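# Move the blue carton from the desk onto the shelf

## Task

Carry the blue carton from the desk to the wall shelf. Other cartons may be slid along that shelf or placed on top of the low shelf to free up room. The job counts only if all of these hold at the end: every carton rests either on the wall shelf or on top of the low shelf, and none sits on another carton. All cartons are still. The gripper holds nothing, and the robot touches no movable object. The robot is upright and not leaning.

## Robot and tools

ROBOT. A Hello Robot Stretch 3 with one arm. It has a two-wheel base 0.33 m long and 0.34 m wide that cannot drive sideways. A lift rides a vertical mast, and a telescoping arm reaches out to the robot's right. At its end is a wrist (yaw, pitch, roll) and a two-finger gripper. To shift the gripper along the robot's forward direction, drive the base. Spins happen about the point between the drive wheels, 0.05 m behind the front edge. With the arm in and the wrist folded, a spin sweeps a 0.28 m radius. An unfolded, level gripper reaches past that circle.

FRAMES. Base frame: origin on the floor between the drive wheels, x forward, y left, z up. hand_pose is reported in it, located where the closed fingertips meet. With all wrist joints at 0, that hand frame has x up, y pointing back toward the mast, and z toward the rear. The odometry frame is the base frame as it stood at scene start. Heading is positive to the left, from -3.142 to 3.142.

execute_actions takes "actions", a list run in order. An empty list just reports the state. Each action may hold "robot", "steps" and "until". "steps" is an integer from 1 to 450 control ticks at 30 per second, default 1. An action with only "steps" just waits. "robot" is one command, a queue list of up to 8 items, or {"stop": true}, which brakes everything and clears the queue. A queue item is a command or {"pause_s": s}, with s up to 15 seconds. Each queued item starts only after the previous one ends "done". If one ends badly, the rest are dropped.

A command holds "base", "joints", "contact_limits", or a mix. "base" takes exactly one key, and both are offsets measured from where the base is when that command begins. translate_m is metres, positive forward, absolute value at most 1. rotate_rad is radians, positive counter-clockwise (left), absolute value at most 3.2. "joints" is one dictionary for the single arm, with absolute targets by name. Joints you leave out keep their current goal. The joints and their ranges:
- lift_m: 0 to 1.1 m, arm height.
- arm_m: 0 to 0.52 m, extension.
- wrist_yaw_rad: -1.345 to 4.42. At 0 the gripper points along the arm; positive swings it toward the front; 3.0 is folded over the base.
- wrist_pitch_rad: -1.57 to 0.451. 0 is level and negative points the tips down.
- wrist_roll_rad: -2.911 to 2.911. At 0 the fingers sit level, side by side.
- gripper_m: -0.089 to 0.179, larger is wider. The real tip gap is about 0.007 less when nearly shut and 0.025 less when wide, and it is zero below 0.007.
- head_pan_rad: -3.953 to 1.73. 0 faces forward, positive turns left, and -1.57 looks along the arm.
- head_tilt_rad: -1.53 to 0.419, negative looks down.
"contact_limits": {"arm_m": e} sets the motor effort, in percent from 1 to 100, at which the arm's motion halts. It lasts until the next arm command. Lower values are gentler, but a value that is too low stops the arm at once. Base and joint motions in one command start together. They keep running through later actions and while you are thinking. A new command takes over immediately and throws away any older queue. One bad value anywhere rejects the whole call, and nothing in it runs.

"until" ends an action early. {"robot": {...}} fires once every listed condition is true. {"robot": {"status": "ended"}} waits until nothing reads "moving" and no queue is running. Other fields are compared as [op, value] with =, !=, <, <=, > or >=. Status fields take a word or ["!=", "moving"]. {"any": {"status": "ended"}} fires when any single motion ends.

zoom_image: "camera" is head_camera, nav_camera or wrist_camera. "region" is [x0, y0, x1, y1] in pixels of that camera's latest image, with the origin at the top left, at most 504 by 504. Image sizes are 896x504 for head, 672x504 for nav and 644x364 for wrist. head and nav both move with the head joints.

finished_scene: "scene" is an integer. It ends the scene for good, so call it only once every motion has stopped and the goal is met.

RESULTS. base_status shows progress in brackets as travelled versus goal. joint_goals, joint_status and measured_speeds follow, and refusals/queue/queue_left. Status words: moving; done (within tolerance); off_target (came to rest short, may still push); contact_stop (the lift or arm hit something and went slack); time_out; stopped; not_commanded; torque_fault (a wrist servo is off for about 10 s and refuses goals). Lines starting refused:, dropped: or replaced: explain problems. robot.on_its_own appears when the robot has altered a goal, when a joint is slack or off, or when base_tilt has drifted 3 degrees or more. lidar_m gives 12 distances in 30-degree sectors, starting straight ahead and going counter-clockwise, in a plane 0.17 m above the floor. wrist_depth_mm and head_depth_mm are 7x7 median-depth grids. The result also reports base_odometry, turned_by_wheels/turned_by_imu, base_tilt (forward and right positive) and motor_effort in percent with its peak. One image per camera comes at the end of the call.

SPEED. The base drives fast only when stowed: lift_m below 0.30, arm_m below 0.03 and wrist_yaw_rad above 2.54. Otherwise it is capped at 0.10 m/s and 0.63 rad/s.

GRIPPING. To grasp, command gripper_m below the object's width. To let go, open at least 0.02 beyond the value where the tips made contact. Neither the reading nor "done" proves you have a grip, so check the cameras. Squeezing too hard makes the stall guard ease off. To squeeze again, send a different value.

AVOID. Fold or unfold the wrist only with lift_m 0.32 to 0.95, wrist_pitch_rad -0.4 and roll near 0. Once folded, the lift may go down to 0.25. Keep pitch at -0.5 or lower when yaw is below -0.4. Do not push the arm into solid things with the gripper higher than about 0.45 m, and never push again after a contact_stop, because the robot can tip. Do not drive while gripping or pressing something fixed, and do not snag furniture, especially when reversing. If it leans, reverse the last move in small steps, pull the gripper free and lower lift_m to about 0.2. Avoid drops, slams, hard pushes and knocking cartons over. Loose objects may occasionally get a small push. Before finishing, release the carton, move clear, and wait with status ended.

Each tool is called by a JSON object that holds its "op" and its "data".

## Session

{"op": "execute_actions", "data": {"actions": []}}

Scene clock: 0.00 s.
robot.base_odometry: x=+0.000 y=+0.000 heading=+0.000 (m, m, rad; robot's odometry frame)
robot.turned_by_wheels: +0.000 (rad since the last result)
robot.turned_by_imu: +0.000 (rad since the last result)
robot.base_tilt: forward=-0.8 right=+0.1 (deg)
robot.lidar_m: 1.34 1.59 2.72 2.29 2.49 2.04 2.43 2.31 2.03 2.04 1.52 1.34
robot.head_depth_mm: 1266 1253 1252 1239 1242 1239 1227 / 1298 1292 1282 1277 1275 1271 1264 / 1336 1335 1324 1319 1310 1313 1304 / 1379 1365 1358 1364 1345 1344 1336 / 1420 1410 1407 1400 1387 1378 1383 / 1455 1463 1454 1449 1437 1425 1424 / 1509 1504 1492 1486 1482 1469 1463
robot.base_status: not_commanded
robot.joint_positions: lift_m=+0.408 arm_m=-0.002 wrist_yaw_rad=+2.838 wrist_pitch_rad=-0.548 wrist_roll_rad=+0.011 gripper_m=+0.037 head_pan_rad=-0.001 head_tilt_rad=-0.013
robot.joint_goals: lift_m=+0.408 arm_m=-0.002 wrist_yaw_rad=+2.838 wrist_pitch_rad=-0.548 wrist_roll_rad=+0.011 gripper_m=+0.037 head_pan_rad=-0.001 head_tilt_rad=-0.013
robot.joint_status: lift_m=not_commanded arm_m=not_commanded wrist_yaw_rad=not_commanded wrist_pitch_rad=not_commanded wrist_roll_rad=not_commanded gripper_m=not_commanded head_pan_rad=not_commanded head_tilt_rad=not_commanded
robot.measured_speeds: translate_m=+0.000 rotate_rad=+0.000 lift_m=+0.000 arm_m=+0.000 wrist_yaw_rad=+0.000 wrist_pitch_rad=+0.000 wrist_roll_rad=+0.000 head_pan_rad=+0.000 head_tilt_rad=+0.000
robot: refusals=0 queue=idle queue_left=0
robot.motor_effort: left_wheel=-1 right_wheel=+1 lift_m=+41 arm_m=-1 wrist_yaw_rad=+0 wrist_pitch_rad=+4 wrist_roll_rad=+0 gripper_m=+0 head_pan_rad=+0 head_tilt_rad=+2 (%)
robot.hand_pose: x=+0.0403 y=+0.0540 z=+0.3929 quat_wxyz=(+0.293, +0.705, +0.085, +0.640) (m; robot's base frame)
robot.wrist_depth_mm: - - - - - - - / - - - - - - - / - 953 932 941 957 958 965 / 756 807 774 777 791 788 796 / 658 - 682 666 679 679 675 / 577 570 - 585 586 586 582 / 511 - - 512 516 522 524
pictures: head_camera (sideways: a quarter turn clockwise sets it upright), nav_camera (sideways: a quarter turn counterclockwise sets it upright), wrist_camera
Images, in order (width x height): head_camera 896x504, nav_camera 672x504, wrist_camera 644x364.

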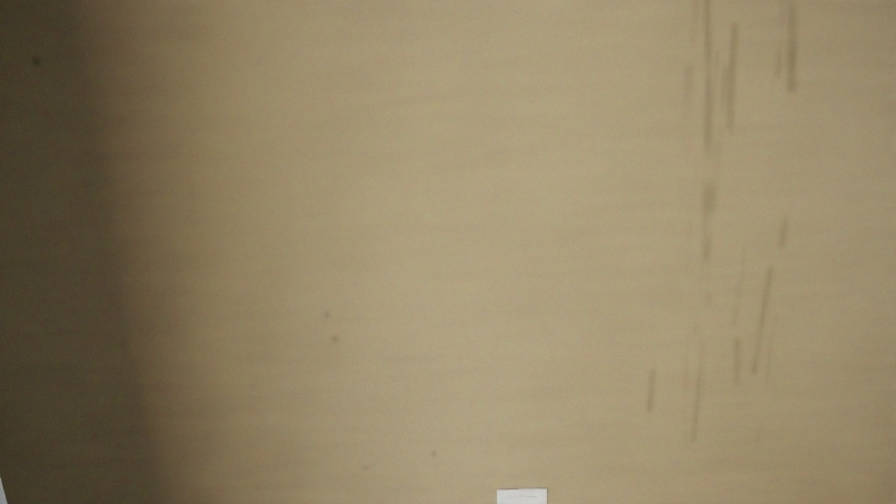

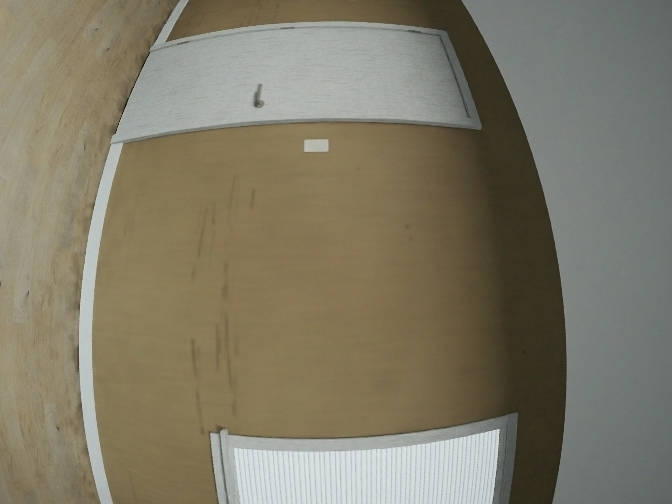

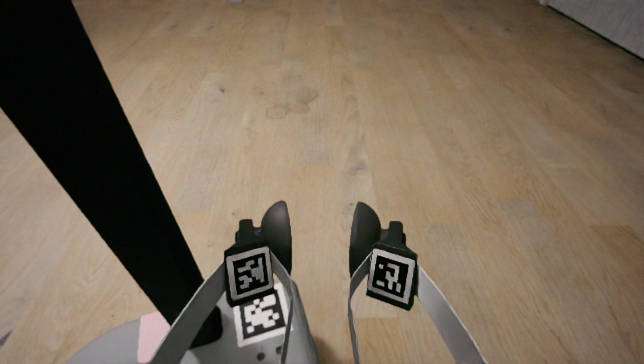

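{"op": "execute_actions", "data": {"actions": [{"robot":{"joints":{"head_pan_rad":1.7,"head_tilt_rad":-0.5}},"steps":450,"until":{"robot":{"status":"ended"}}}]}}

{"op": "execute_actions", "data": {"actions": [{"robot":{"joints":{"head_pan_rad":-2.2}},"steps":450,"until":{"robot":{"status":"ended"}}}]}}

Scene clock: 2.57 s.
robot.base_odometry: x=+0.000 y=+0.000 heading=+0.000 (m, m, rad; robot's odometry frame)
robot.turned_by_wheels: +0.000 (rad since the last result)
robot.turned_by_imu: +0.000 (rad since the last result)
robot.base_tilt: forward=-0.8 right=+0.1 (deg)
robot.lidar_m: 1.34 1.58 2.72 2.28 2.49 2.04 2.43 2.31 2.04 2.04 1.52 1.34
robot.head_depth_mm: 2271 2474 2687 2821 2158 1664 1357 / 2366 2543 2620 2892 2172 1652 1355 / 2450 2640 2766 3016 2161 1673 1359 / 2578 2776 2909 3040 2177 1674 1344 / 2659 2895 2357 3091 2171 1668 1357 / 2764 2988 2969 2981 2186 1682 1360 / 2900 3119 3376 3089 2239 - -
robot.base_status: not_commanded
robot.joint_positions: lift_m=+0.408 arm_m=-0.002 wrist_yaw_rad=+2.838 wrist_pitch_rad=-0.548 wrist_roll_rad=+0.011 gripper_m=+0.037 head_pan_rad=+1.693 head_tilt_rad=-0.494
robot.joint_goals: lift_m=+0.408 arm_m=-0.002 wrist_yaw_rad=+2.838 wrist_pitch_rad=-0.548 wrist_roll_rad=+0.011 gripper_m=+0.037 head_pan_rad=+1.700 head_tilt_rad=-0.500
robot.joint_status: lift_m=not_commanded arm_m=not_commanded wrist_yaw_rad=not_commanded wrist_pitch_rad=not_commanded wrist_roll_rad=not_commanded gripper_m=not_commanded head_pan_rad=done head_tilt_rad=done
robot.measured_speeds: translate_m=+0.000 rotate_rad=+0.000 lift_m=+0.000 arm_m=+0.000 wrist_yaw_rad=+0.000 wrist_pitch_rad=+0.000 wrist_roll_rad=+0.000 head_pan_rad=+0.000 head_tilt_rad=+0.000
robot: refusals=0 queue=done queue_left=0
robot.motor_effort: left_wheel=+0(0) right_wheel=+0(1) lift_m=+41(41) arm_m=-1(1) wrist_yaw_rad=+0(0) wrist_pitch_rad=+4(4) wrist_roll_rad=+0(0) gripper_m=+0(0) head_pan_rad=+4(39) head_tilt_rad=-3(34) (%)
robot.hand_pose: x=+0.0403 y=+0.0540 z=+0.3929 quat_wxyz=(+0.293, +0.705, +0.085, +0.640) (m; robot's base frame)
robot.wrist_depth_mm: - - - - - - - / - - - - - - - / - 962 925 935 956 953 968 / 735 782 779 792 781 792 797 / 653 - 675 669 678 680 679 / 574 563 - 580 580 587 598 / 509 - - 516 518 523 526
pictures: head_camera (sideways: a quarter turn clockwise sets it upright), nav_camera (sideways: a quarter turn counterclockwise sets it upright), wrist_camera
camera_calibration (this result's frames):
head_camera: T_world_to_cam=[[0.0207342, -0.442264, -0.896645, 1.1855], [-0.997457, -0.0703137, 0.0116164, -0.00533968], [-0.068184, 0.894124, -0.442598, 0.535352], [0, 0, 0, 1]] pos_world=[0.00659596, 0.0452572, 1.29998]
nav_camera: T_world_to_cam=[[-0.0111455, 0.436396, 0.899686, -1.12435], [0.996115, 0.0834452, -0.0281353, 0.0823576], [-0.0873526, 0.895877, -0.435631, 0.530046], [0, 0, 0, 1]] pos_world=[-0.0482682, 0.00893198, 1.24478]
wrist_camera: T_world_to_cam=[[0.95645, -0.291279, -0.0189598, -0.011508], [-0.210367, -0.642822, -0.736563, 0.364128], [0.202357, 0.708475, -0.676103, 0.389304], [0, 0, 0, 1]] pos_world=[0.00882871, -0.0450948, 0.531194]
Images, in order (width x height): head_camera 896x504, nav_camera 672x504, wrist_camera 644x364.

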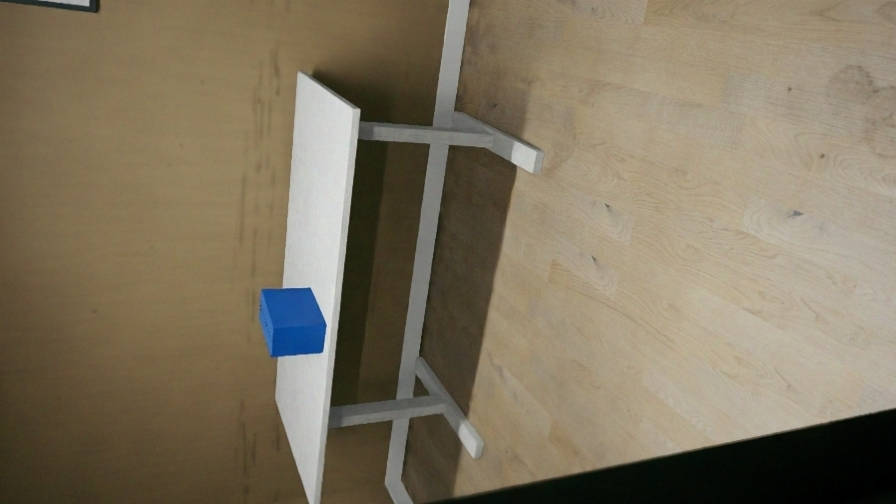

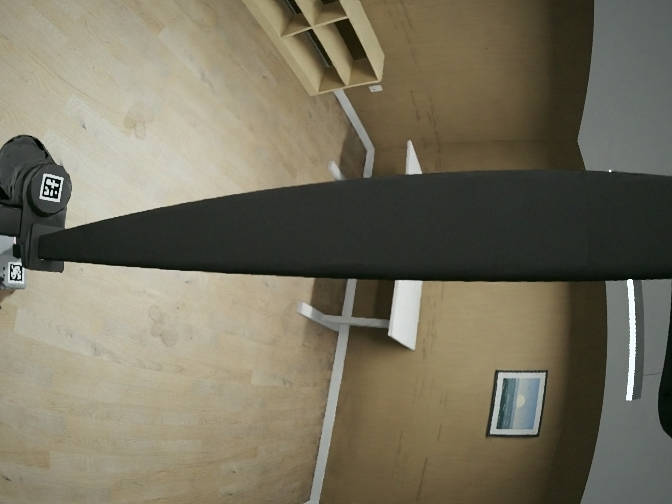

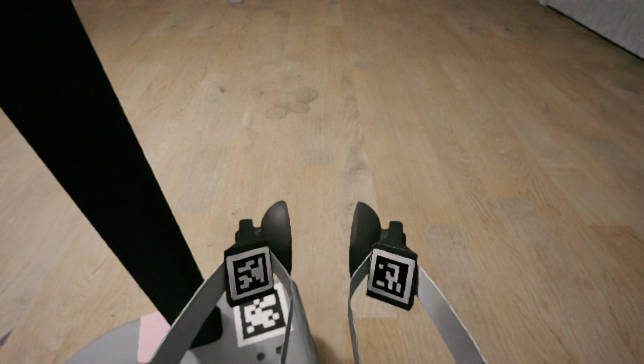

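Scene clock: 4.73 s.
robot.base_odometry: x=+0.000 y=+0.000 heading=+0.000 (m, m, rad; robot's odometry frame)
robot.turned_by_wheels: +0.000 (rad since the last result)
robot.turned_by_imu: +0.000 (rad since the last result)
robot.base_tilt: forward=-0.8 right=+0.2 (deg)
robot.lidar_m: 1.34 1.58 2.72 2.29 2.48 2.04 2.43 2.31 2.03 2.04 1.52 1.34
robot.head_depth_mm: 2138 2345 2570 2771 2139 1658 1341 / 2032 2229 2247 2634 2160 1659 1347 / 1975 2106 2107 2564 2181 1664 1352 / 1883 2067 2037 2434 2190 1681 1352 / 1828 1955 2040 2307 2175 1665 1363 / 1734 1893 1981 2222 2201 1683 1362 / 1697 1810 1957 2101 2189 1678 1360
robot.base_status: not_commanded
robot.joint_positions: lift_m=+0.408 arm_m=-0.002 wrist_yaw_rad=+2.838 wrist_pitch_rad=-0.548 wrist_roll_rad=+0.011 gripper_m=+0.037 head_pan_rad=-2.193 head_tilt_rad=-0.494
robot.joint_goals: lift_m=+0.408 arm_m=-0.002 wrist_yaw_rad=+2.838 wrist_pitch_rad=-0.548 wrist_roll_rad=+0.011 gripper_m=+0.037 head_pan_rad=-2.200 head_tilt_rad=-0.500
robot.joint_status: lift_m=not_commanded arm_m=not_commanded wrist_yaw_rad=not_commanded wrist_pitch_rad=not_commanded wrist_roll_rad=not_commanded gripper_m=not_commanded head_pan_rad=done head_tilt_rad=done
robot.measured_speeds: translate_m=+0.000 rotate_rad=+0.000 lift_m=+0.000 arm_m=+0.000 wrist_yaw_rad=+0.000 wrist_pitch_rad=+0.000 wrist_roll_rad=+0.000 head_pan_rad=+0.000 head_tilt_rad=+0.000
robot: refusals=0 queue=done queue_left=0
robot.motor_effort: left_wheel=+0(0) right_wheel=+0(1) lift_m=+41(41) arm_m=-1(1) wrist_yaw_rad=+0(0) wrist_pitch_rad=+4(4) wrist_roll_rad=+0(0) gripper_m=+0(0) head_pan_rad=-3(40) head_tilt_rad=-4(3) (%)
robot.hand_pose: x=+0.0403 y=+0.0540 z=+0.3929 quat_wxyz=(+0.293, +0.705, +0.085, +0.640) (m; robot's base frame)
robot.wrist_depth_mm: - - - - - - - / - - - - - - - / - 952 942 943 948 954 970 / 750 781 773 775 777 791 783 / 663 - 674 663 681 672 676 / 577 567 - 578 585 586 581 / 510 - - 515 520 519 523
pictures: head_camera (sideways: a quarter turn clockwise sets it upright), nav_camera (sideways: a quarter turn counterclockwise sets it upright), wrist_camera
camera_calibration (this result's frames):
head_camera: T_world_to_cam=[[0.284392, 0.339672, -0.896518, 1.18373], [0.781549, -0.623735, 0.0116015, -0.0161723], [-0.555249, -0.703972, -0.442855, 0.538659], [0, 0, 0, 1]] pos_world=[-0.0249124, -0.0329643, 1.29997]
nav_camera: T_world_to_cam=[[-0.287474, -0.328861, 0.899561, -1.1225], [-0.789452, 0.613168, -0.0281242, 0.0932352], [-0.542333, -0.718244, -0.43589, 0.533159], [0, 0, 0, 1]] pos_world=[0.0400654, -0.0433766, 1.24477]
wrist_camera: T_world_to_cam=[[0.95645, -0.291279, -0.0189599, -0.011508], [-0.210367, -0.642822, -0.736564, 0.364128], [0.202358, 0.708475, -0.676103, 0.389304], [0, 0, 0, 1]] pos_world=[0.00882871, -0.0450948, 0.531194]
Images, in order (width x height): head_camera 896x504, nav_camera 672x504, wrist_camera 644x364.

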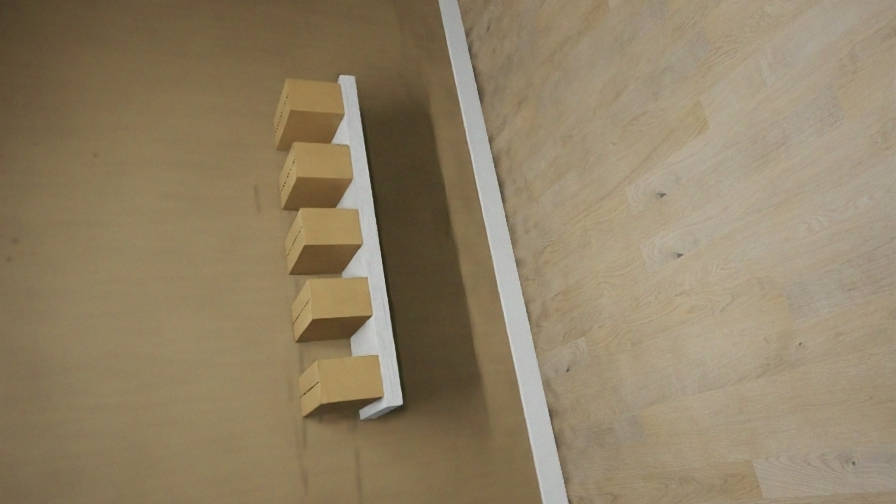

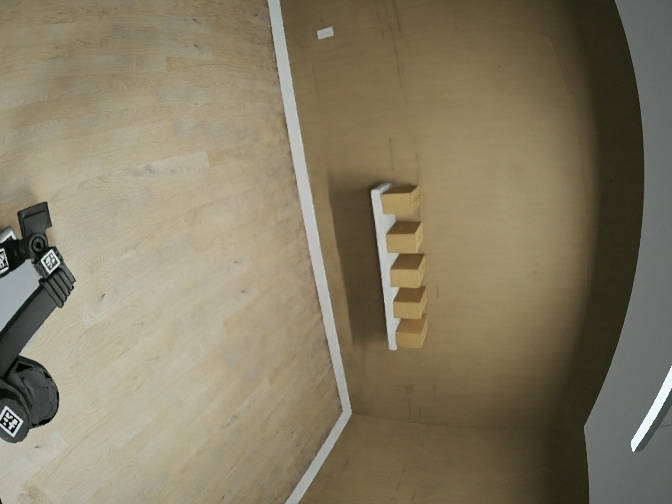

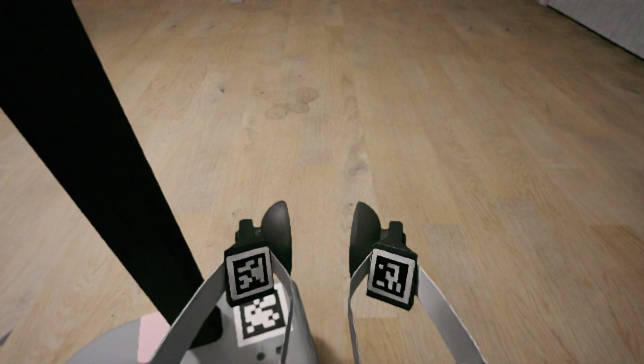

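{"op": "execute_actions", "data": {"actions": "[{\"robot\":[{\"base\":{\"rotate_rad\":1.992},\"joints\":{\"lift_m\":0.28,\"head_pan_rad\":-1.57,\"head_tilt_rad\":-0.6}},{\"base\":{\"translate_m\":1.0}},{\"base\":{\"translate_m\":0.46}},{\"base\":{\"rotate_rad\":0.853}},{\"joints\":{\"lift_m\":0.9,\"wrist_pitch_rad\":-0.4,\"gripper_m\":0.179}},{\"joints\":{\"wrist_yaw_rad\":0,\"wrist_pitch_rad\":0}}]},\"steps\":450,\"until\":{\"robot\":{\"status\":\"ended\"}}},{\"steps\":450,\"until\":{\"robot\":{\"status\":\"ended\"}}}]"}}


{"op": "execute_actions", "data": {"actions": [{"robot":[{"base":{"rotate_rad":1.992},"joints":{"lift_m":0.28,"head_pan_rad":-1.57,"head_tilt_rad":-0.6}},{"base":{"translate_m":1.0}},{"base":{"translate_m":0.46}},{"base":{"rotate_rad":0.853}},{"joints":{"lift_m":0.9,"wrist_pitch_rad":-0.4,"gripper_m":0.179}},{"joints":{"wrist_yaw_rad":0,"wrist_pitch_rad":0}}],"steps":450,"until":{"robot":{"status":"ended"}}},{"steps":450,"until":{"robot":{"status":"ended"}}}]}}

Scene clock: 35.93 s.
robot.base_odometry: x=-0.597 y=+1.332 heading=+2.845 (m, m, rad; robot's odometry frame)
robot.turned_by_wheels: +2.845 (rad since the last result)
robot.turned_by_imu: +2.850 (rad since the last result)
robot.base_tilt: forward=-0.8 right=+0.1 (deg)
robot.lidar_m: 1.09 1.35 2.08 3.13 3.24 2.38 2.27 2.31 1.27 1.62 1.36 1.11
robot.head_depth_mm: 1406 1538 1658 1108 1714 1573 - / 1395 1537 1622 1114 1844 1619 - / 1401 1533 1617 1117 1989 - - / 1375 1522 1614 1117 1967 - - / 1369 1504 1598 988 1911 1530 1277 / 1371 1510 1607 995 1843 1529 1270 / 1360 1489 1582 1127 1856 1538 1271
robot.base_status: done (rotate_rad +0.8529 of +0.8530)
robot.joint_positions: lift_m=+0.900 arm_m=-0.002 wrist_yaw_rad=+0.002 wrist_pitch_rad=-0.026 wrist_roll_rad=+0.011 gripper_m=+0.179 head_pan_rad=-1.577 head_tilt_rad=-0.593
robot.joint_goals: lift_m=+0.900 arm_m=-0.002 wrist_yaw_rad=+0.000 wrist_pitch_rad=+0.000 wrist_roll_rad=+0.011 gripper_m=+0.179 head_pan_rad=-1.570 head_tilt_rad=-0.600
robot.joint_status: lift_m=done arm_m=not_commanded wrist_yaw_rad=done wrist_pitch_rad=done wrist_roll_rad=not_commanded gripper_m=done head_pan_rad=done head_tilt_rad=done
robot.measured_speeds: translate_m=+0.000 rotate_rad=+0.000 lift_m=+0.000 arm_m=+0.000 wrist_yaw_rad=+0.000 wrist_pitch_rad=+0.000 wrist_roll_rad=+0.000 head_pan_rad=+0.000 head_tilt_rad=+0.000
robot: refusals=0 queue=done queue_left=0
robot.motor_effort: left_wheel=-3(15) right_wheel=+4(13) lift_m=+53(56) arm_m=-1(1) wrist_yaw_rad=-3(3) wrist_pitch_rad=+8(9) wrist_roll_rad=+0(0) gripper_m=+1(83) head_pan_rad=+3(29) head_tilt_rad=-3(16) (%)
robot.hand_pose: x=-0.0208 y=-0.3982 z=+1.0074 quat_wxyz=(+0.704, +0.010, -0.711, -0.009) (m; robot's base frame)
robot.wrist_depth_mm: - - - - - - - / - - - - - - - / - - - - - - - / - - - - - - - / 920 992 700 925 929 968 - / 715 - 727 747 741 749 728 / - - - - - - -
pictures: head_camera (sideways: a quarter turn clockwise sets it upright), nav_camera (sideways: a quarter turn counterclockwise sets it upright), wrist_camera
camera_calibration (this result's frames):
head_camera: T_world_to_cam=[[0.0363741, 0.528202, -0.848339, 1.1224], [0.998272, -0.0584094, 0.00643531, -0.0107673], [-0.0461518, -0.847107, -0.529414, 0.64818], [0, 0, 0, 1]] pos_world=[-0.000163015, -0.044406, 1.2954]
nav_camera: T_world_to_cam=[[-0.0451378, -0.521495, 0.852059, -1.06202], [-0.998606, 0.0469206, -0.0241837, 0.0893776], [-0.0273674, -0.851963, -0.522886, 0.643215], [0, 0, 0, 1]] pos_world=[0.0589188, -0.0100375, 1.2434]
wrist_camera: T_world_to_cam=[[-0.999745, -0.0187741, -0.0125467, -0.0118135], [0.00813364, 0.218934, -0.975706, 1.10185], [0.0210649, -0.975559, -0.218726, 0.00237379], [0, 0, 0, 1]] pos_world=[-0.0208225, -0.239139, 1.07545]
Images, in order (width x height): head_camera 896x504, nav_camera 672x504, wrist_camera 644x364.

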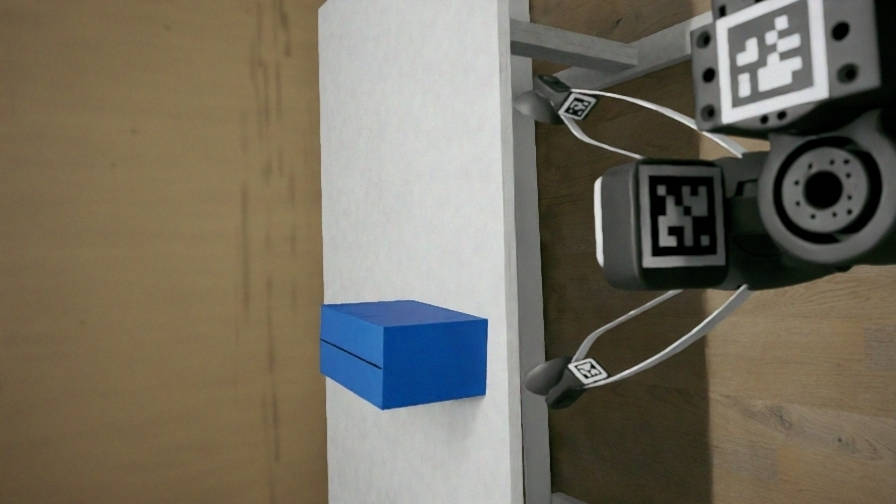

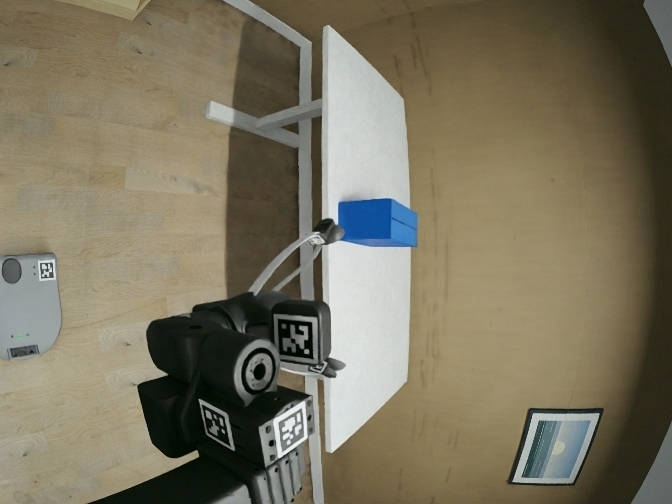

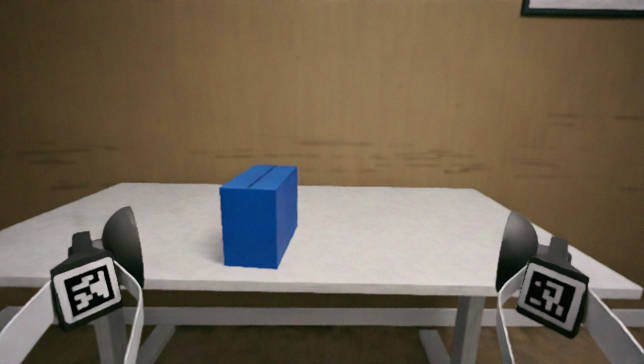

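{"op": "execute_actions", "data": {"actions": [{"robot":[{"base":{"translate_m":0.135},"joints":{"lift_m":0.74}},{"joints":{"arm_m":0.33}}],"steps":450,"until":{"robot":{"status":"ended"}}}]}}

Scene clock: 44.90 s.
robot.base_odometry: x=-0.726 y=+1.372 heading=+2.845 (m, m, rad; robot's odometry frame)
robot.turned_by_wheels: +0.000 (rad since the last result)
robot.turned_by_imu: +0.001 (rad since the last result)
robot.base_tilt: forward=-0.8 right=+0.2 (deg)
robot.lidar_m: 0.96 1.25 1.88 3.12 3.24 2.52 2.40 2.31 1.33 1.62 1.30 0.99
robot.head_depth_mm: 1408 1534 1644 1101 1850 1527 1327 / 1393 1537 1623 1107 1984 - 1254 / 1386 1526 1632 1168 - 1526 1269 / 1384 1524 1454 983 - 1529 1275 / 1380 1517 1591 1018 1927 1532 1272 / 1370 1500 1581 1126 1926 1539 1279 / 1352 1492 1581 1128 1855 1537 1270
robot.base_status: done (translate_m +0.1350 of +0.1350)
robot.joint_positions: lift_m=+0.740 arm_m=+0.330 wrist_yaw_rad=+0.001 wrist_pitch_rad=-0.025 wrist_roll_rad=+0.011 gripper_m=+0.179 head_pan_rad=-1.577 head_tilt_rad=-0.593
robot.joint_goals: lift_m=+0.740 arm_m=+0.330 wrist_yaw_rad=+0.000 wrist_pitch_rad=+0.000 wrist_roll_rad=+0.011 gripper_m=+0.179 head_pan_rad=-1.570 head_tilt_rad=-0.600
robot.joint_status: lift_m=done arm_m=done wrist_yaw_rad=done wrist_pitch_rad=done wrist_roll_rad=not_commanded gripper_m=done head_pan_rad=done head_tilt_rad=done
robot.measured_speeds: translate_m=+0.000 rotate_rad=+0.000 lift_m=+0.000 arm_m=+0.000 wrist_yaw_rad=+0.000 wrist_pitch_rad=+0.000 wrist_roll_rad=+0.000 head_pan_rad=+0.000 head_tilt_rad=+0.000
robot: refusals=0 queue=done queue_left=0
robot.motor_effort: left_wheel=-4(5) right_wheel=+4(8) lift_m=+27(53) arm_m=+5(7) wrist_yaw_rad=-1(3) wrist_pitch_rad=+8(8) wrist_roll_rad=+0(0) gripper_m=+0(0) head_pan_rad=+2(4) head_tilt_rad=-5(4) (%)
robot.hand_pose: x=-0.0212 y=-0.7302 z=+0.8486 quat_wxyz=(+0.704, +0.009, -0.711, -0.009) (m; robot's base frame)
robot.wrist_depth_mm: 999 - - - - - - / - - - - - - - / - - - 303 - - - / 792 797 716 312 843 836 873 / 477 520 455 326 500 533 513 / 361 338 345 334 357 357 363 / 729 301 299 301 303 302 296
pictures: head_camera (sideways: a quarter turn clockwise sets it upright), nav_camera (sideways: a quarter turn counterclockwise sets it upright), wrist_camera
camera_calibration (this result's frames):
head_camera: T_world_to_cam=[[0.0363741, 0.528202, -0.848339, 1.1224], [0.998272, -0.0584092, 0.00643531, -0.0107673], [-0.0461517, -0.847107, -0.529414, 0.64818], [0, 0, 0, 1]] pos_world=[-0.000163009, -0.044406, 1.2954]
nav_camera: T_world_to_cam=[[-0.0451377, -0.521495, 0.852059, -1.06202], [-0.998606, 0.0469205, -0.0241838, 0.0893776], [-0.0273673, -0.851963, -0.522886, 0.643215], [0, 0, 0, 1]] pos_world=[0.0589188, -0.0100375, 1.2434]
wrist_camera: T_world_to_cam=[[-0.999769, -0.0174442, -0.0125246, -0.0194306], [0.00842988, 0.21761, -0.975999, 1.01886], [0.019751, -0.97588, -0.217412, -0.357575], [0, 0, 0, 1]] pos_world=[-0.0209525, -0.571004, 0.916425]
Images, in order (width x height): head_camera 896x504, nav_camera 672x504, wrist_camera 644x364.

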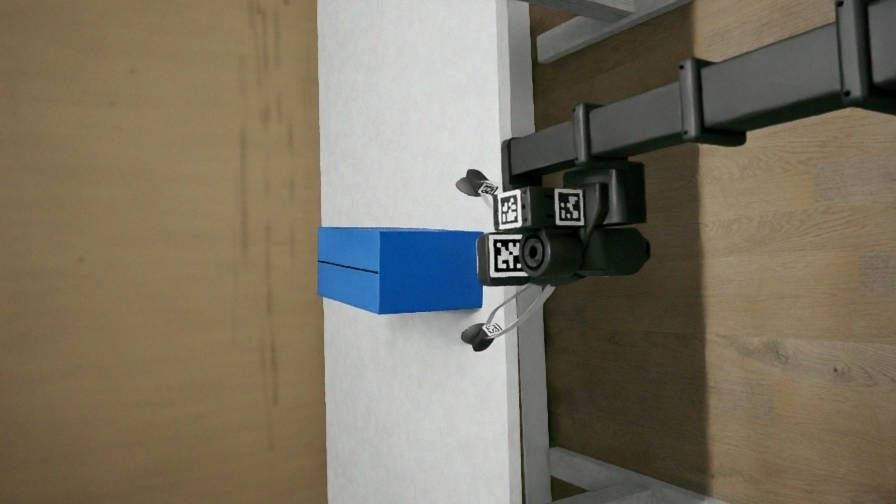

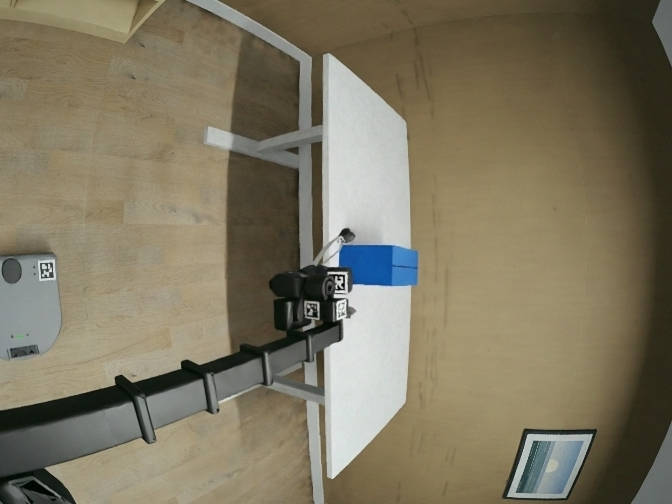

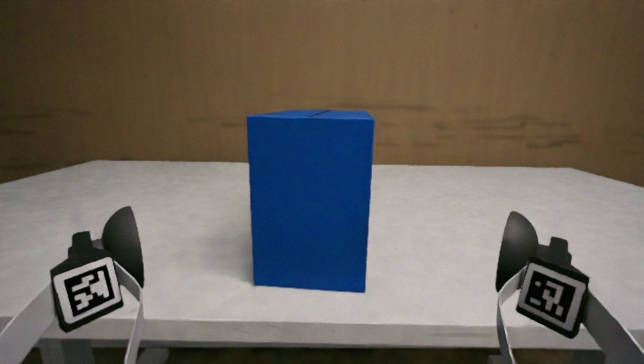

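{"op": "execute_actions", "data": {"actions": [{"robot":[{"joints":{"arm_m":0}},{"joints":{"wrist_yaw_rad":3.0,"wrist_pitch_rad":-0.4,"wrist_roll_rad":0,"gripper_m":0.0}},{"joints":{"lift_m":0.27},"base":{"rotate_rad":1.688}},{"base":{"translate_m":1.0}},{"base":{"translate_m":1.0}},{"base":{"translate_m":0.266}},{"base":{"rotate_rad":1.4535}},{"joints":{"lift_m":0.75}}],"steps":450,"until":{"robot":{"status":"ended"}}},{"steps":450,"until":{"robot":{"status":"ended"}}},{"robot":{"joints":{"wrist_yaw_rad":0,"head_tilt_rad":-0.65}},"steps":450,"until":{"robot":{"status":"ended"}}}]}}

Scene clock: 80.73 s.
robot.base_odometry: x=-1.131 y=-0.858 heading=-0.297 (m, m, rad; robot's odometry frame)
robot.turned_by_wheels: +3.141 (rad since the last result)
robot.turned_by_imu: +3.153 (rad since the last result)
robot.base_tilt: forward=-0.7 right=+0.1 (deg)
robot.lidar_m: 2.15 2.24 3.09 3.39 1.85 1.66 1.61 1.26 0.92 0.89 0.92 1.27
robot.head_depth_mm: 749 829 932 971 907 1397 1244 / 740 825 922 777 851 1398 1263 / 740 819 916 887 878 1397 1270 / 739 816 917 981 881 1383 - / 731 812 910 780 832 1370 1243 / 730 805 897 987 881 1369 1241 / 722 802 894 804 812 1361 1235
robot.base_status: done (rotate_rad +1.4534 of +1.4535)
robot.joint_positions: lift_m=+0.750 arm_m=+0.000 wrist_yaw_rad=+0.002 wrist_pitch_rad=-0.415 wrist_roll_rad=+0.004 gripper_m=+0.000 head_pan_rad=-1.577 head_tilt_rad=-0.642
robot.joint_goals: lift_m=+0.750 arm_m=+0.000 wrist_yaw_rad=+0.000 wrist_pitch_rad=-0.400 wrist_roll_rad=+0.000 gripper_m=+0.000 head_pan_rad=-1.570 head_tilt_rad=-0.650
robot.joint_status: lift_m=done arm_m=done wrist_yaw_rad=done wrist_pitch_rad=done wrist_roll_rad=done gripper_m=done head_pan_rad=done head_tilt_rad=done
robot.measured_speeds: translate_m=+0.000 rotate_rad=+0.000 lift_m=+0.000 arm_m=+0.000 wrist_yaw_rad=+0.000 wrist_pitch_rad=+0.000 wrist_roll_rad=+0.000 head_pan_rad=+0.000 head_tilt_rad=+0.000
robot: refusals=0 queue=done queue_left=0
robot.motor_effort: left_wheel=-3(14) right_wheel=+4(13) lift_m=+53(55) arm_m=-6(6) wrist_yaw_rad=-3(5) wrist_pitch_rad=+4(8) wrist_roll_rad=-3(4) gripper_m=-2(82) head_pan_rad=+3(2) head_tilt_rad=-4(13) (%)
robot.hand_pose: x=-0.0210 y=-0.3700 z=+0.7629 quat_wxyz=(+0.691, +0.146, -0.693, -0.146) (m; robot's base frame)
robot.wrist_depth_mm: 356 394 364 369 380 357 404 / 397 406 403 404 407 404 405 / 434 439 440 437 437 444 440 / 819 826 820 814 840 813 819 / 909 933 934 - 923 944 930 / - - - - - - - / 911 912 927 942 952 920 942
pictures: head_camera (sideways: a quarter turn clockwise sets it upright), nav_camera (sideways: a quarter turn counterclockwise sets it upright), wrist_camera
camera_calibration (this result's frames):
head_camera: T_world_to_cam=[[0.0365878, 0.56868, -0.821745, 1.08773], [0.998273, -0.0586114, 0.00388621, -0.00744835], [-0.0459536, -0.820468, -0.569842, 0.700777], [0, 0, 0, 1]] pos_world=[-0.000158703, -0.0440383, 1.29319]
nav_camera: T_world_to_cam=[[-0.0453529, -0.562161, 0.825783, -1.02776], [-0.998601, 0.0479959, -0.0221705, 0.086755], [-0.0271709, -0.825634, -0.563552, 0.696122], [0, 0, 0, 1]] pos_world=[0.0589361, -0.00718837, 1.24293]
wrist_camera: T_world_to_cam=[[-0.999818, -0.0149632, -0.0118336, -0.01367], [0.00113601, 0.572507, -0.819899, 0.868878], [0.0190431, -0.819763, -0.572386, 0.303764], [0, 0, 0, 1]] pos_world=[-0.0204392, -0.248628, 0.886101]
Images, in order (width x height): head_camera 896x504, nav_camera 672x504, wrist_camera 644x364.

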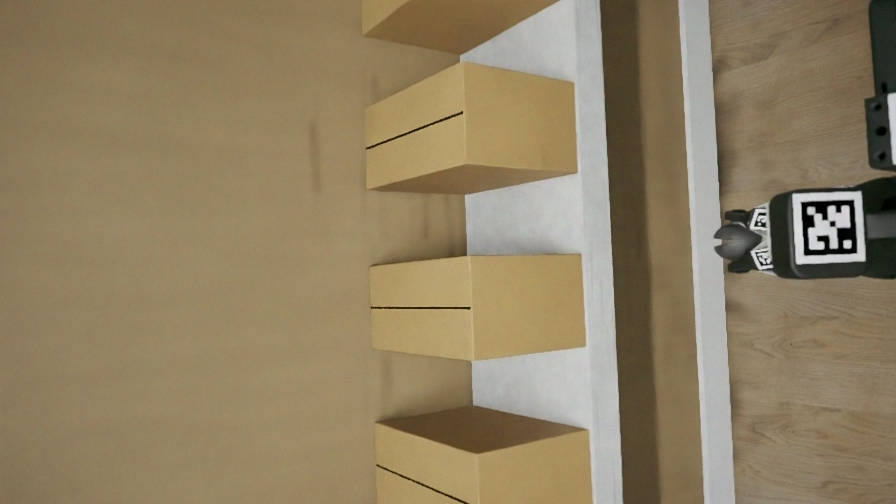

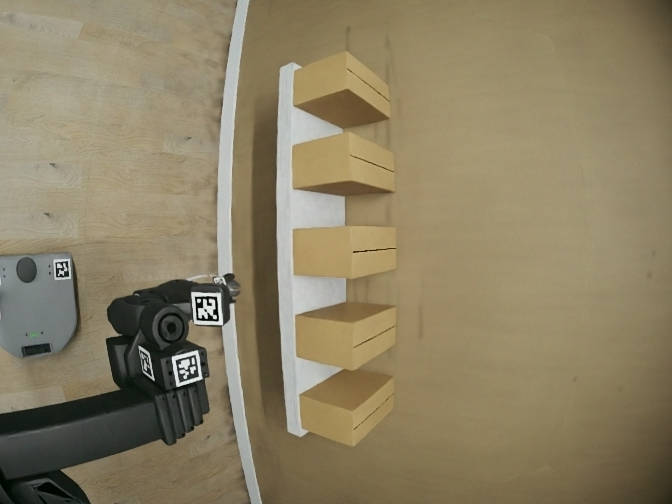

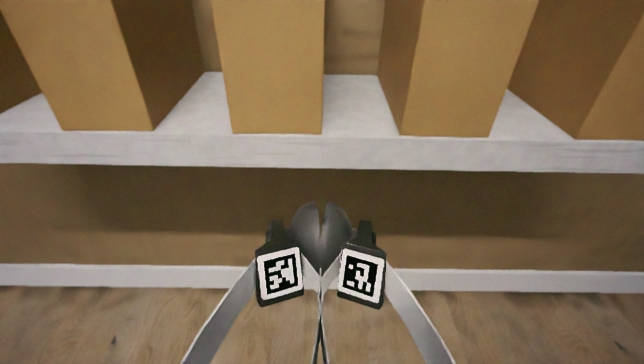

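{"op": "execute_actions", "data": {"actions": [{"robot":[{"base":{"translate_m":-0.065},"joints":{"wrist_pitch_rad":0,"lift_m":0.6}},{"joints":{"arm_m":0.22}}],"steps":450,"until":{"robot":{"status":"ended"}}}]}}

Scene clock: 88.33 s.
robot.base_odometry: x=-1.193 y=-0.839 heading=-0.297 (m, m, rad; robot's odometry frame)
robot.turned_by_wheels: +0.000 (rad since the last result)
robot.turned_by_imu: +0.000 (rad since the last result)
robot.base_tilt: forward=-0.8 right=+0.2 (deg)
robot.lidar_m: 2.22 2.31 3.14 3.41 1.81 1.59 1.54 1.26 0.92 0.89 0.93 1.27
robot.head_depth_mm: 747 831 931 842 874 1399 1238 / 746 824 923 985 904 1397 - / 738 819 919 776 840 1347 1210 / 736 815 912 997 895 - 1207 / 733 811 909 839 837 1373 1243 / 729 805 896 815 834 1373 1246 / 726 802 895 920 847 1360 1239
robot.base_status: done (translate_m -0.0650 of -0.0650)
robot.joint_positions: lift_m=+0.600 arm_m=+0.220 wrist_yaw_rad=+0.001 wrist_pitch_rad=-0.026 wrist_roll_rad=+0.004 gripper_m=+0.000 head_pan_rad=-1.577 head_tilt_rad=-0.642
robot.joint_goals: lift_m=+0.600 arm_m=+0.220 wrist_yaw_rad=+0.000 wrist_pitch_rad=+0.000 wrist_roll_rad=+0.000 gripper_m=+0.000 head_pan_rad=-1.570 head_tilt_rad=-0.650
robot.joint_status: lift_m=done arm_m=done wrist_yaw_rad=done wrist_pitch_rad=done wrist_roll_rad=done gripper_m=done head_pan_rad=done head_tilt_rad=done
robot.measured_speeds: translate_m=+0.000 rotate_rad=+0.000 lift_m=+0.000 arm_m=+0.000 wrist_yaw_rad=+0.000 wrist_pitch_rad=+0.000 wrist_roll_rad=+0.000 head_pan_rad=+0.000 head_tilt_rad=+0.000
robot: refusals=0 queue=done queue_left=0
robot.motor_effort: left_wheel=-3(11) right_wheel=+3(6) lift_m=+27(53) arm_m=+5(4) wrist_yaw_rad=-1(4) wrist_pitch_rad=+8(8) wrist_roll_rad=-3(3) gripper_m=-2(2) head_pan_rad=+3(2) head_tilt_rad=-5(5) (%)
robot.hand_pose: x=-0.0212 y=-0.6201 z=+0.7084 quat_wxyz=(+0.706, +0.010, -0.708, -0.009) (m; robot's base frame)
robot.wrist_depth_mm: 156 157 218 398 160 158 158 / 163 163 219 410 167 164 164 / 168 169 221 426 173 170 170 / 174 176 223 396 178 177 179 / 183 183 200 - 187 185 188 / 186 187 188 190 189 189 189 / 193 194 195 195 196 196 197
pictures: head_camera (sideways: a quarter turn clockwise sets it upright), nav_camera (sideways: a quarter turn counterclockwise sets it upright), wrist_camera
camera_calibration (this result's frames):
head_camera: T_world_to_cam=[[0.0365893, 0.568941, -0.821564, 1.08749], [0.998273, -0.0586127, 0.00386946, -0.00742653], [-0.0459526, -0.820287, -0.570103, 0.701116], [0, 0, 0, 1]] pos_world=[-0.000158686, -0.0440356, 1.29318]
nav_camera: T_world_to_cam=[[-0.0453544, -0.562424, 0.825604, -1.02753], [-0.998601, 0.048003, -0.0221571, 0.0867376], [-0.0271698, -0.825455, -0.563814, 0.696463], [0, 0, 0, 1]] pos_world=[0.0589362, -0.00716962, 1.24293]
wrist_camera: T_world_to_cam=[[-0.999828, -0.0175281, -0.0060414, -0.0239331], [0.00206803, 0.218386, -0.97586, 0.858329], [0.0184243, -0.975705, -0.218312, -0.279968], [0, 0, 0, 1]] pos_world=[-0.0205458, -0.461033, 0.776344]
Images, in order (width x height): head_camera 896x504, nav_camera 672x504, wrist_camera 644x364.

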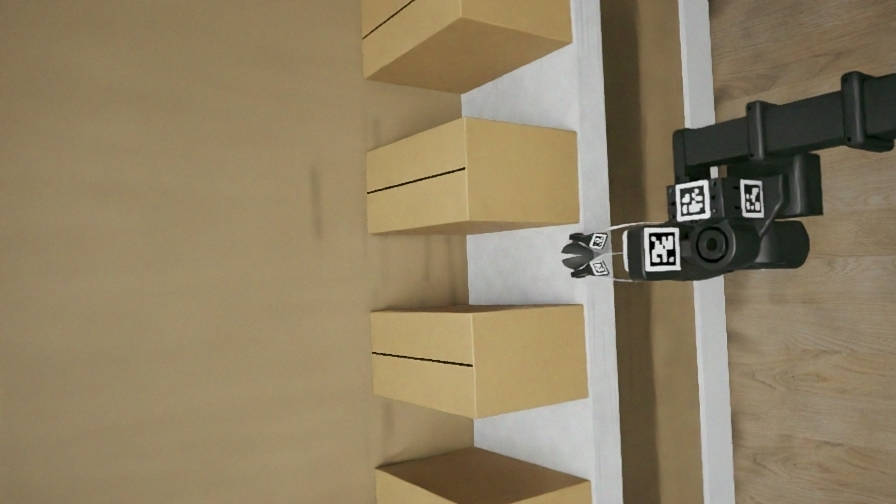

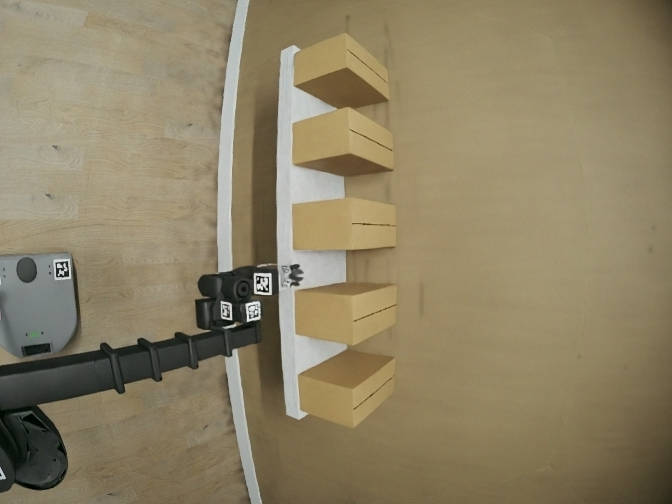

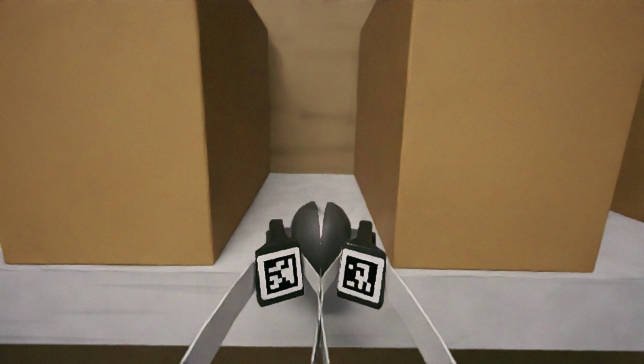

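{"op": "execute_actions", "data": {"actions": [{"robot":[{"joints":{"arm_m":0.31}},{"base":{"translate_m":-0.11}},{"base":{"translate_m":0.21}},{"base":{"translate_m":-0.1}},{"joints":{"arm_m":0.1}}],"steps":450,"until":{"robot":{"status":"ended"}}}]}}

Scene clock: 102.27 s.
robot.base_odometry: x=-1.193 y=-0.839 heading=-0.297 (m, m, rad; robot's odometry frame)
robot.turned_by_wheels: +0.000 (rad since the last result)
robot.turned_by_imu: +0.001 (rad since the last result)
robot.base_tilt: forward=-0.8 right=+0.1 (deg)
robot.lidar_m: 2.22 2.30 3.11 3.41 1.81 1.59 1.54 1.26 0.92 0.89 0.93 1.27
robot.head_depth_mm: 746 829 928 787 848 1395 1243 / 742 826 921 783 842 1399 1295 / 743 819 921 940 912 1389 1301 / 735 816 916 1018 914 1400 1210 / 733 810 903 979 879 1359 1242 / 728 803 901 794 820 1361 1244 / 725 802 890 814 828 1370 1242
robot.base_status: done (translate_m -0.1000 of -0.1000)
robot.joint_positions: lift_m=+0.600 arm_m=+0.100 wrist_yaw_rad=+0.000 wrist_pitch_rad=-0.026 wrist_roll_rad=+0.004 gripper_m=+0.000 head_pan_rad=-1.577 head_tilt_rad=-0.642
robot.joint_goals: lift_m=+0.600 arm_m=+0.100 wrist_yaw_rad=+0.000 wrist_pitch_rad=+0.000 wrist_roll_rad=+0.000 gripper_m=+0.000 head_pan_rad=-1.570 head_tilt_rad=-0.650
robot.joint_status: lift_m=done arm_m=done wrist_yaw_rad=done wrist_pitch_rad=done wrist_roll_rad=done gripper_m=done head_pan_rad=done head_tilt_rad=done
robot.measured_speeds: translate_m=+0.000 rotate_rad=+0.000 lift_m=+0.000 arm_m=+0.000 wrist_yaw_rad=+0.000 wrist_pitch_rad=+0.000 wrist_roll_rad=+0.000 head_pan_rad=+0.000 head_tilt_rad=+0.000
robot: refusals=0 queue=done queue_left=0
robot.motor_effort: left_wheel=-2(11) right_wheel=+3(8) lift_m=+27(28) arm_m=-6(7) wrist_yaw_rad=+0(2) wrist_pitch_rad=+8(8) wrist_roll_rad=-3(3) gripper_m=-2(1) head_pan_rad=+3(3) head_tilt_rad=-5(5) (%)
robot.hand_pose: x=-0.0215 y=-0.5009 z=+0.7084 quat_wxyz=(+0.706, +0.009, -0.708, -0.010) (m; robot's base frame)
robot.wrist_depth_mm: 269 265 499 509 507 268 272 / 279 272 428 530 430 276 284 / 294 285 431 547 433 287 296 / 302 294 365 399 371 296 308 / 307 309 307 - 309 311 315 / 624 622 623 633 634 628 627 / 647 650 656 662 661 663 666
pictures: head_camera (sideways: a quarter turn clockwise sets it upright), nav_camera (sideways: a quarter turn counterclockwise sets it upright), wrist_camera
camera_calibration (this result's frames):
head_camera: T_world_to_cam=[[0.0365892, 0.568949, -0.821559, 1.08748], [0.998273, -0.0586125, 0.00386896, -0.00742589], [-0.0459523, -0.820282, -0.570111, 0.701127], [0, 0, 0, 1]] pos_world=[-0.000158675, -0.0440355, 1.29318]
nav_camera: T_world_to_cam=[[-0.0453543, -0.562432, 0.825599, -1.02752], [-0.998601, 0.048003, -0.0221567, 0.0867371], [-0.0271696, -0.825449, -0.563822, 0.696473], [0, 0, 0, 1]] pos_world=[0.0589362, -0.00716906, 1.24293]
wrist_camera: T_world_to_cam=[[-0.999848, -0.0163648, -0.00604111, -0.0215574], [0.00232204, 0.218372, -0.975863, 0.832281], [0.017289, -0.975728, -0.218301, -0.163613], [0, 0, 0, 1]] pos_world=[-0.020658, -0.341742, 0.776345]
Images, in order (width x height): head_camera 896x504, nav_camera 672x504, wrist_camera 644x364.

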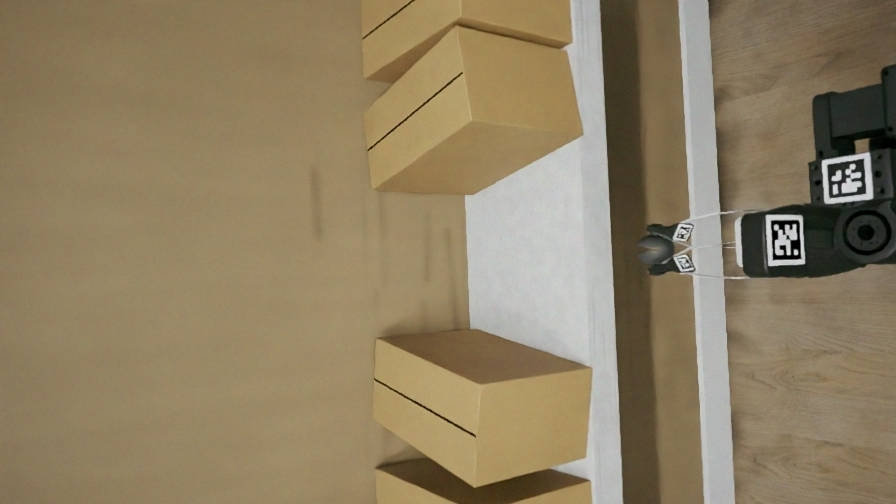

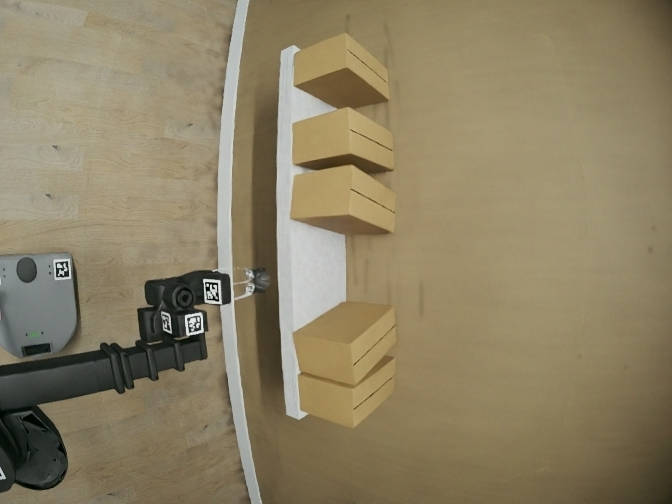

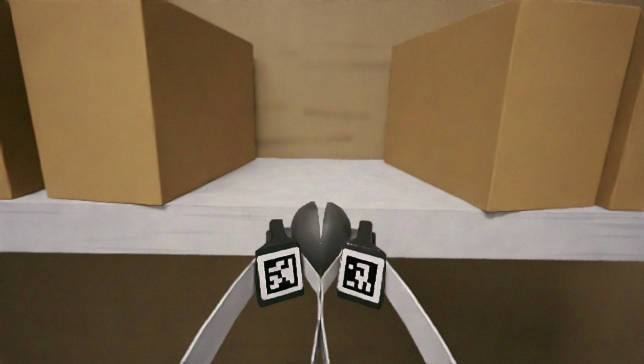

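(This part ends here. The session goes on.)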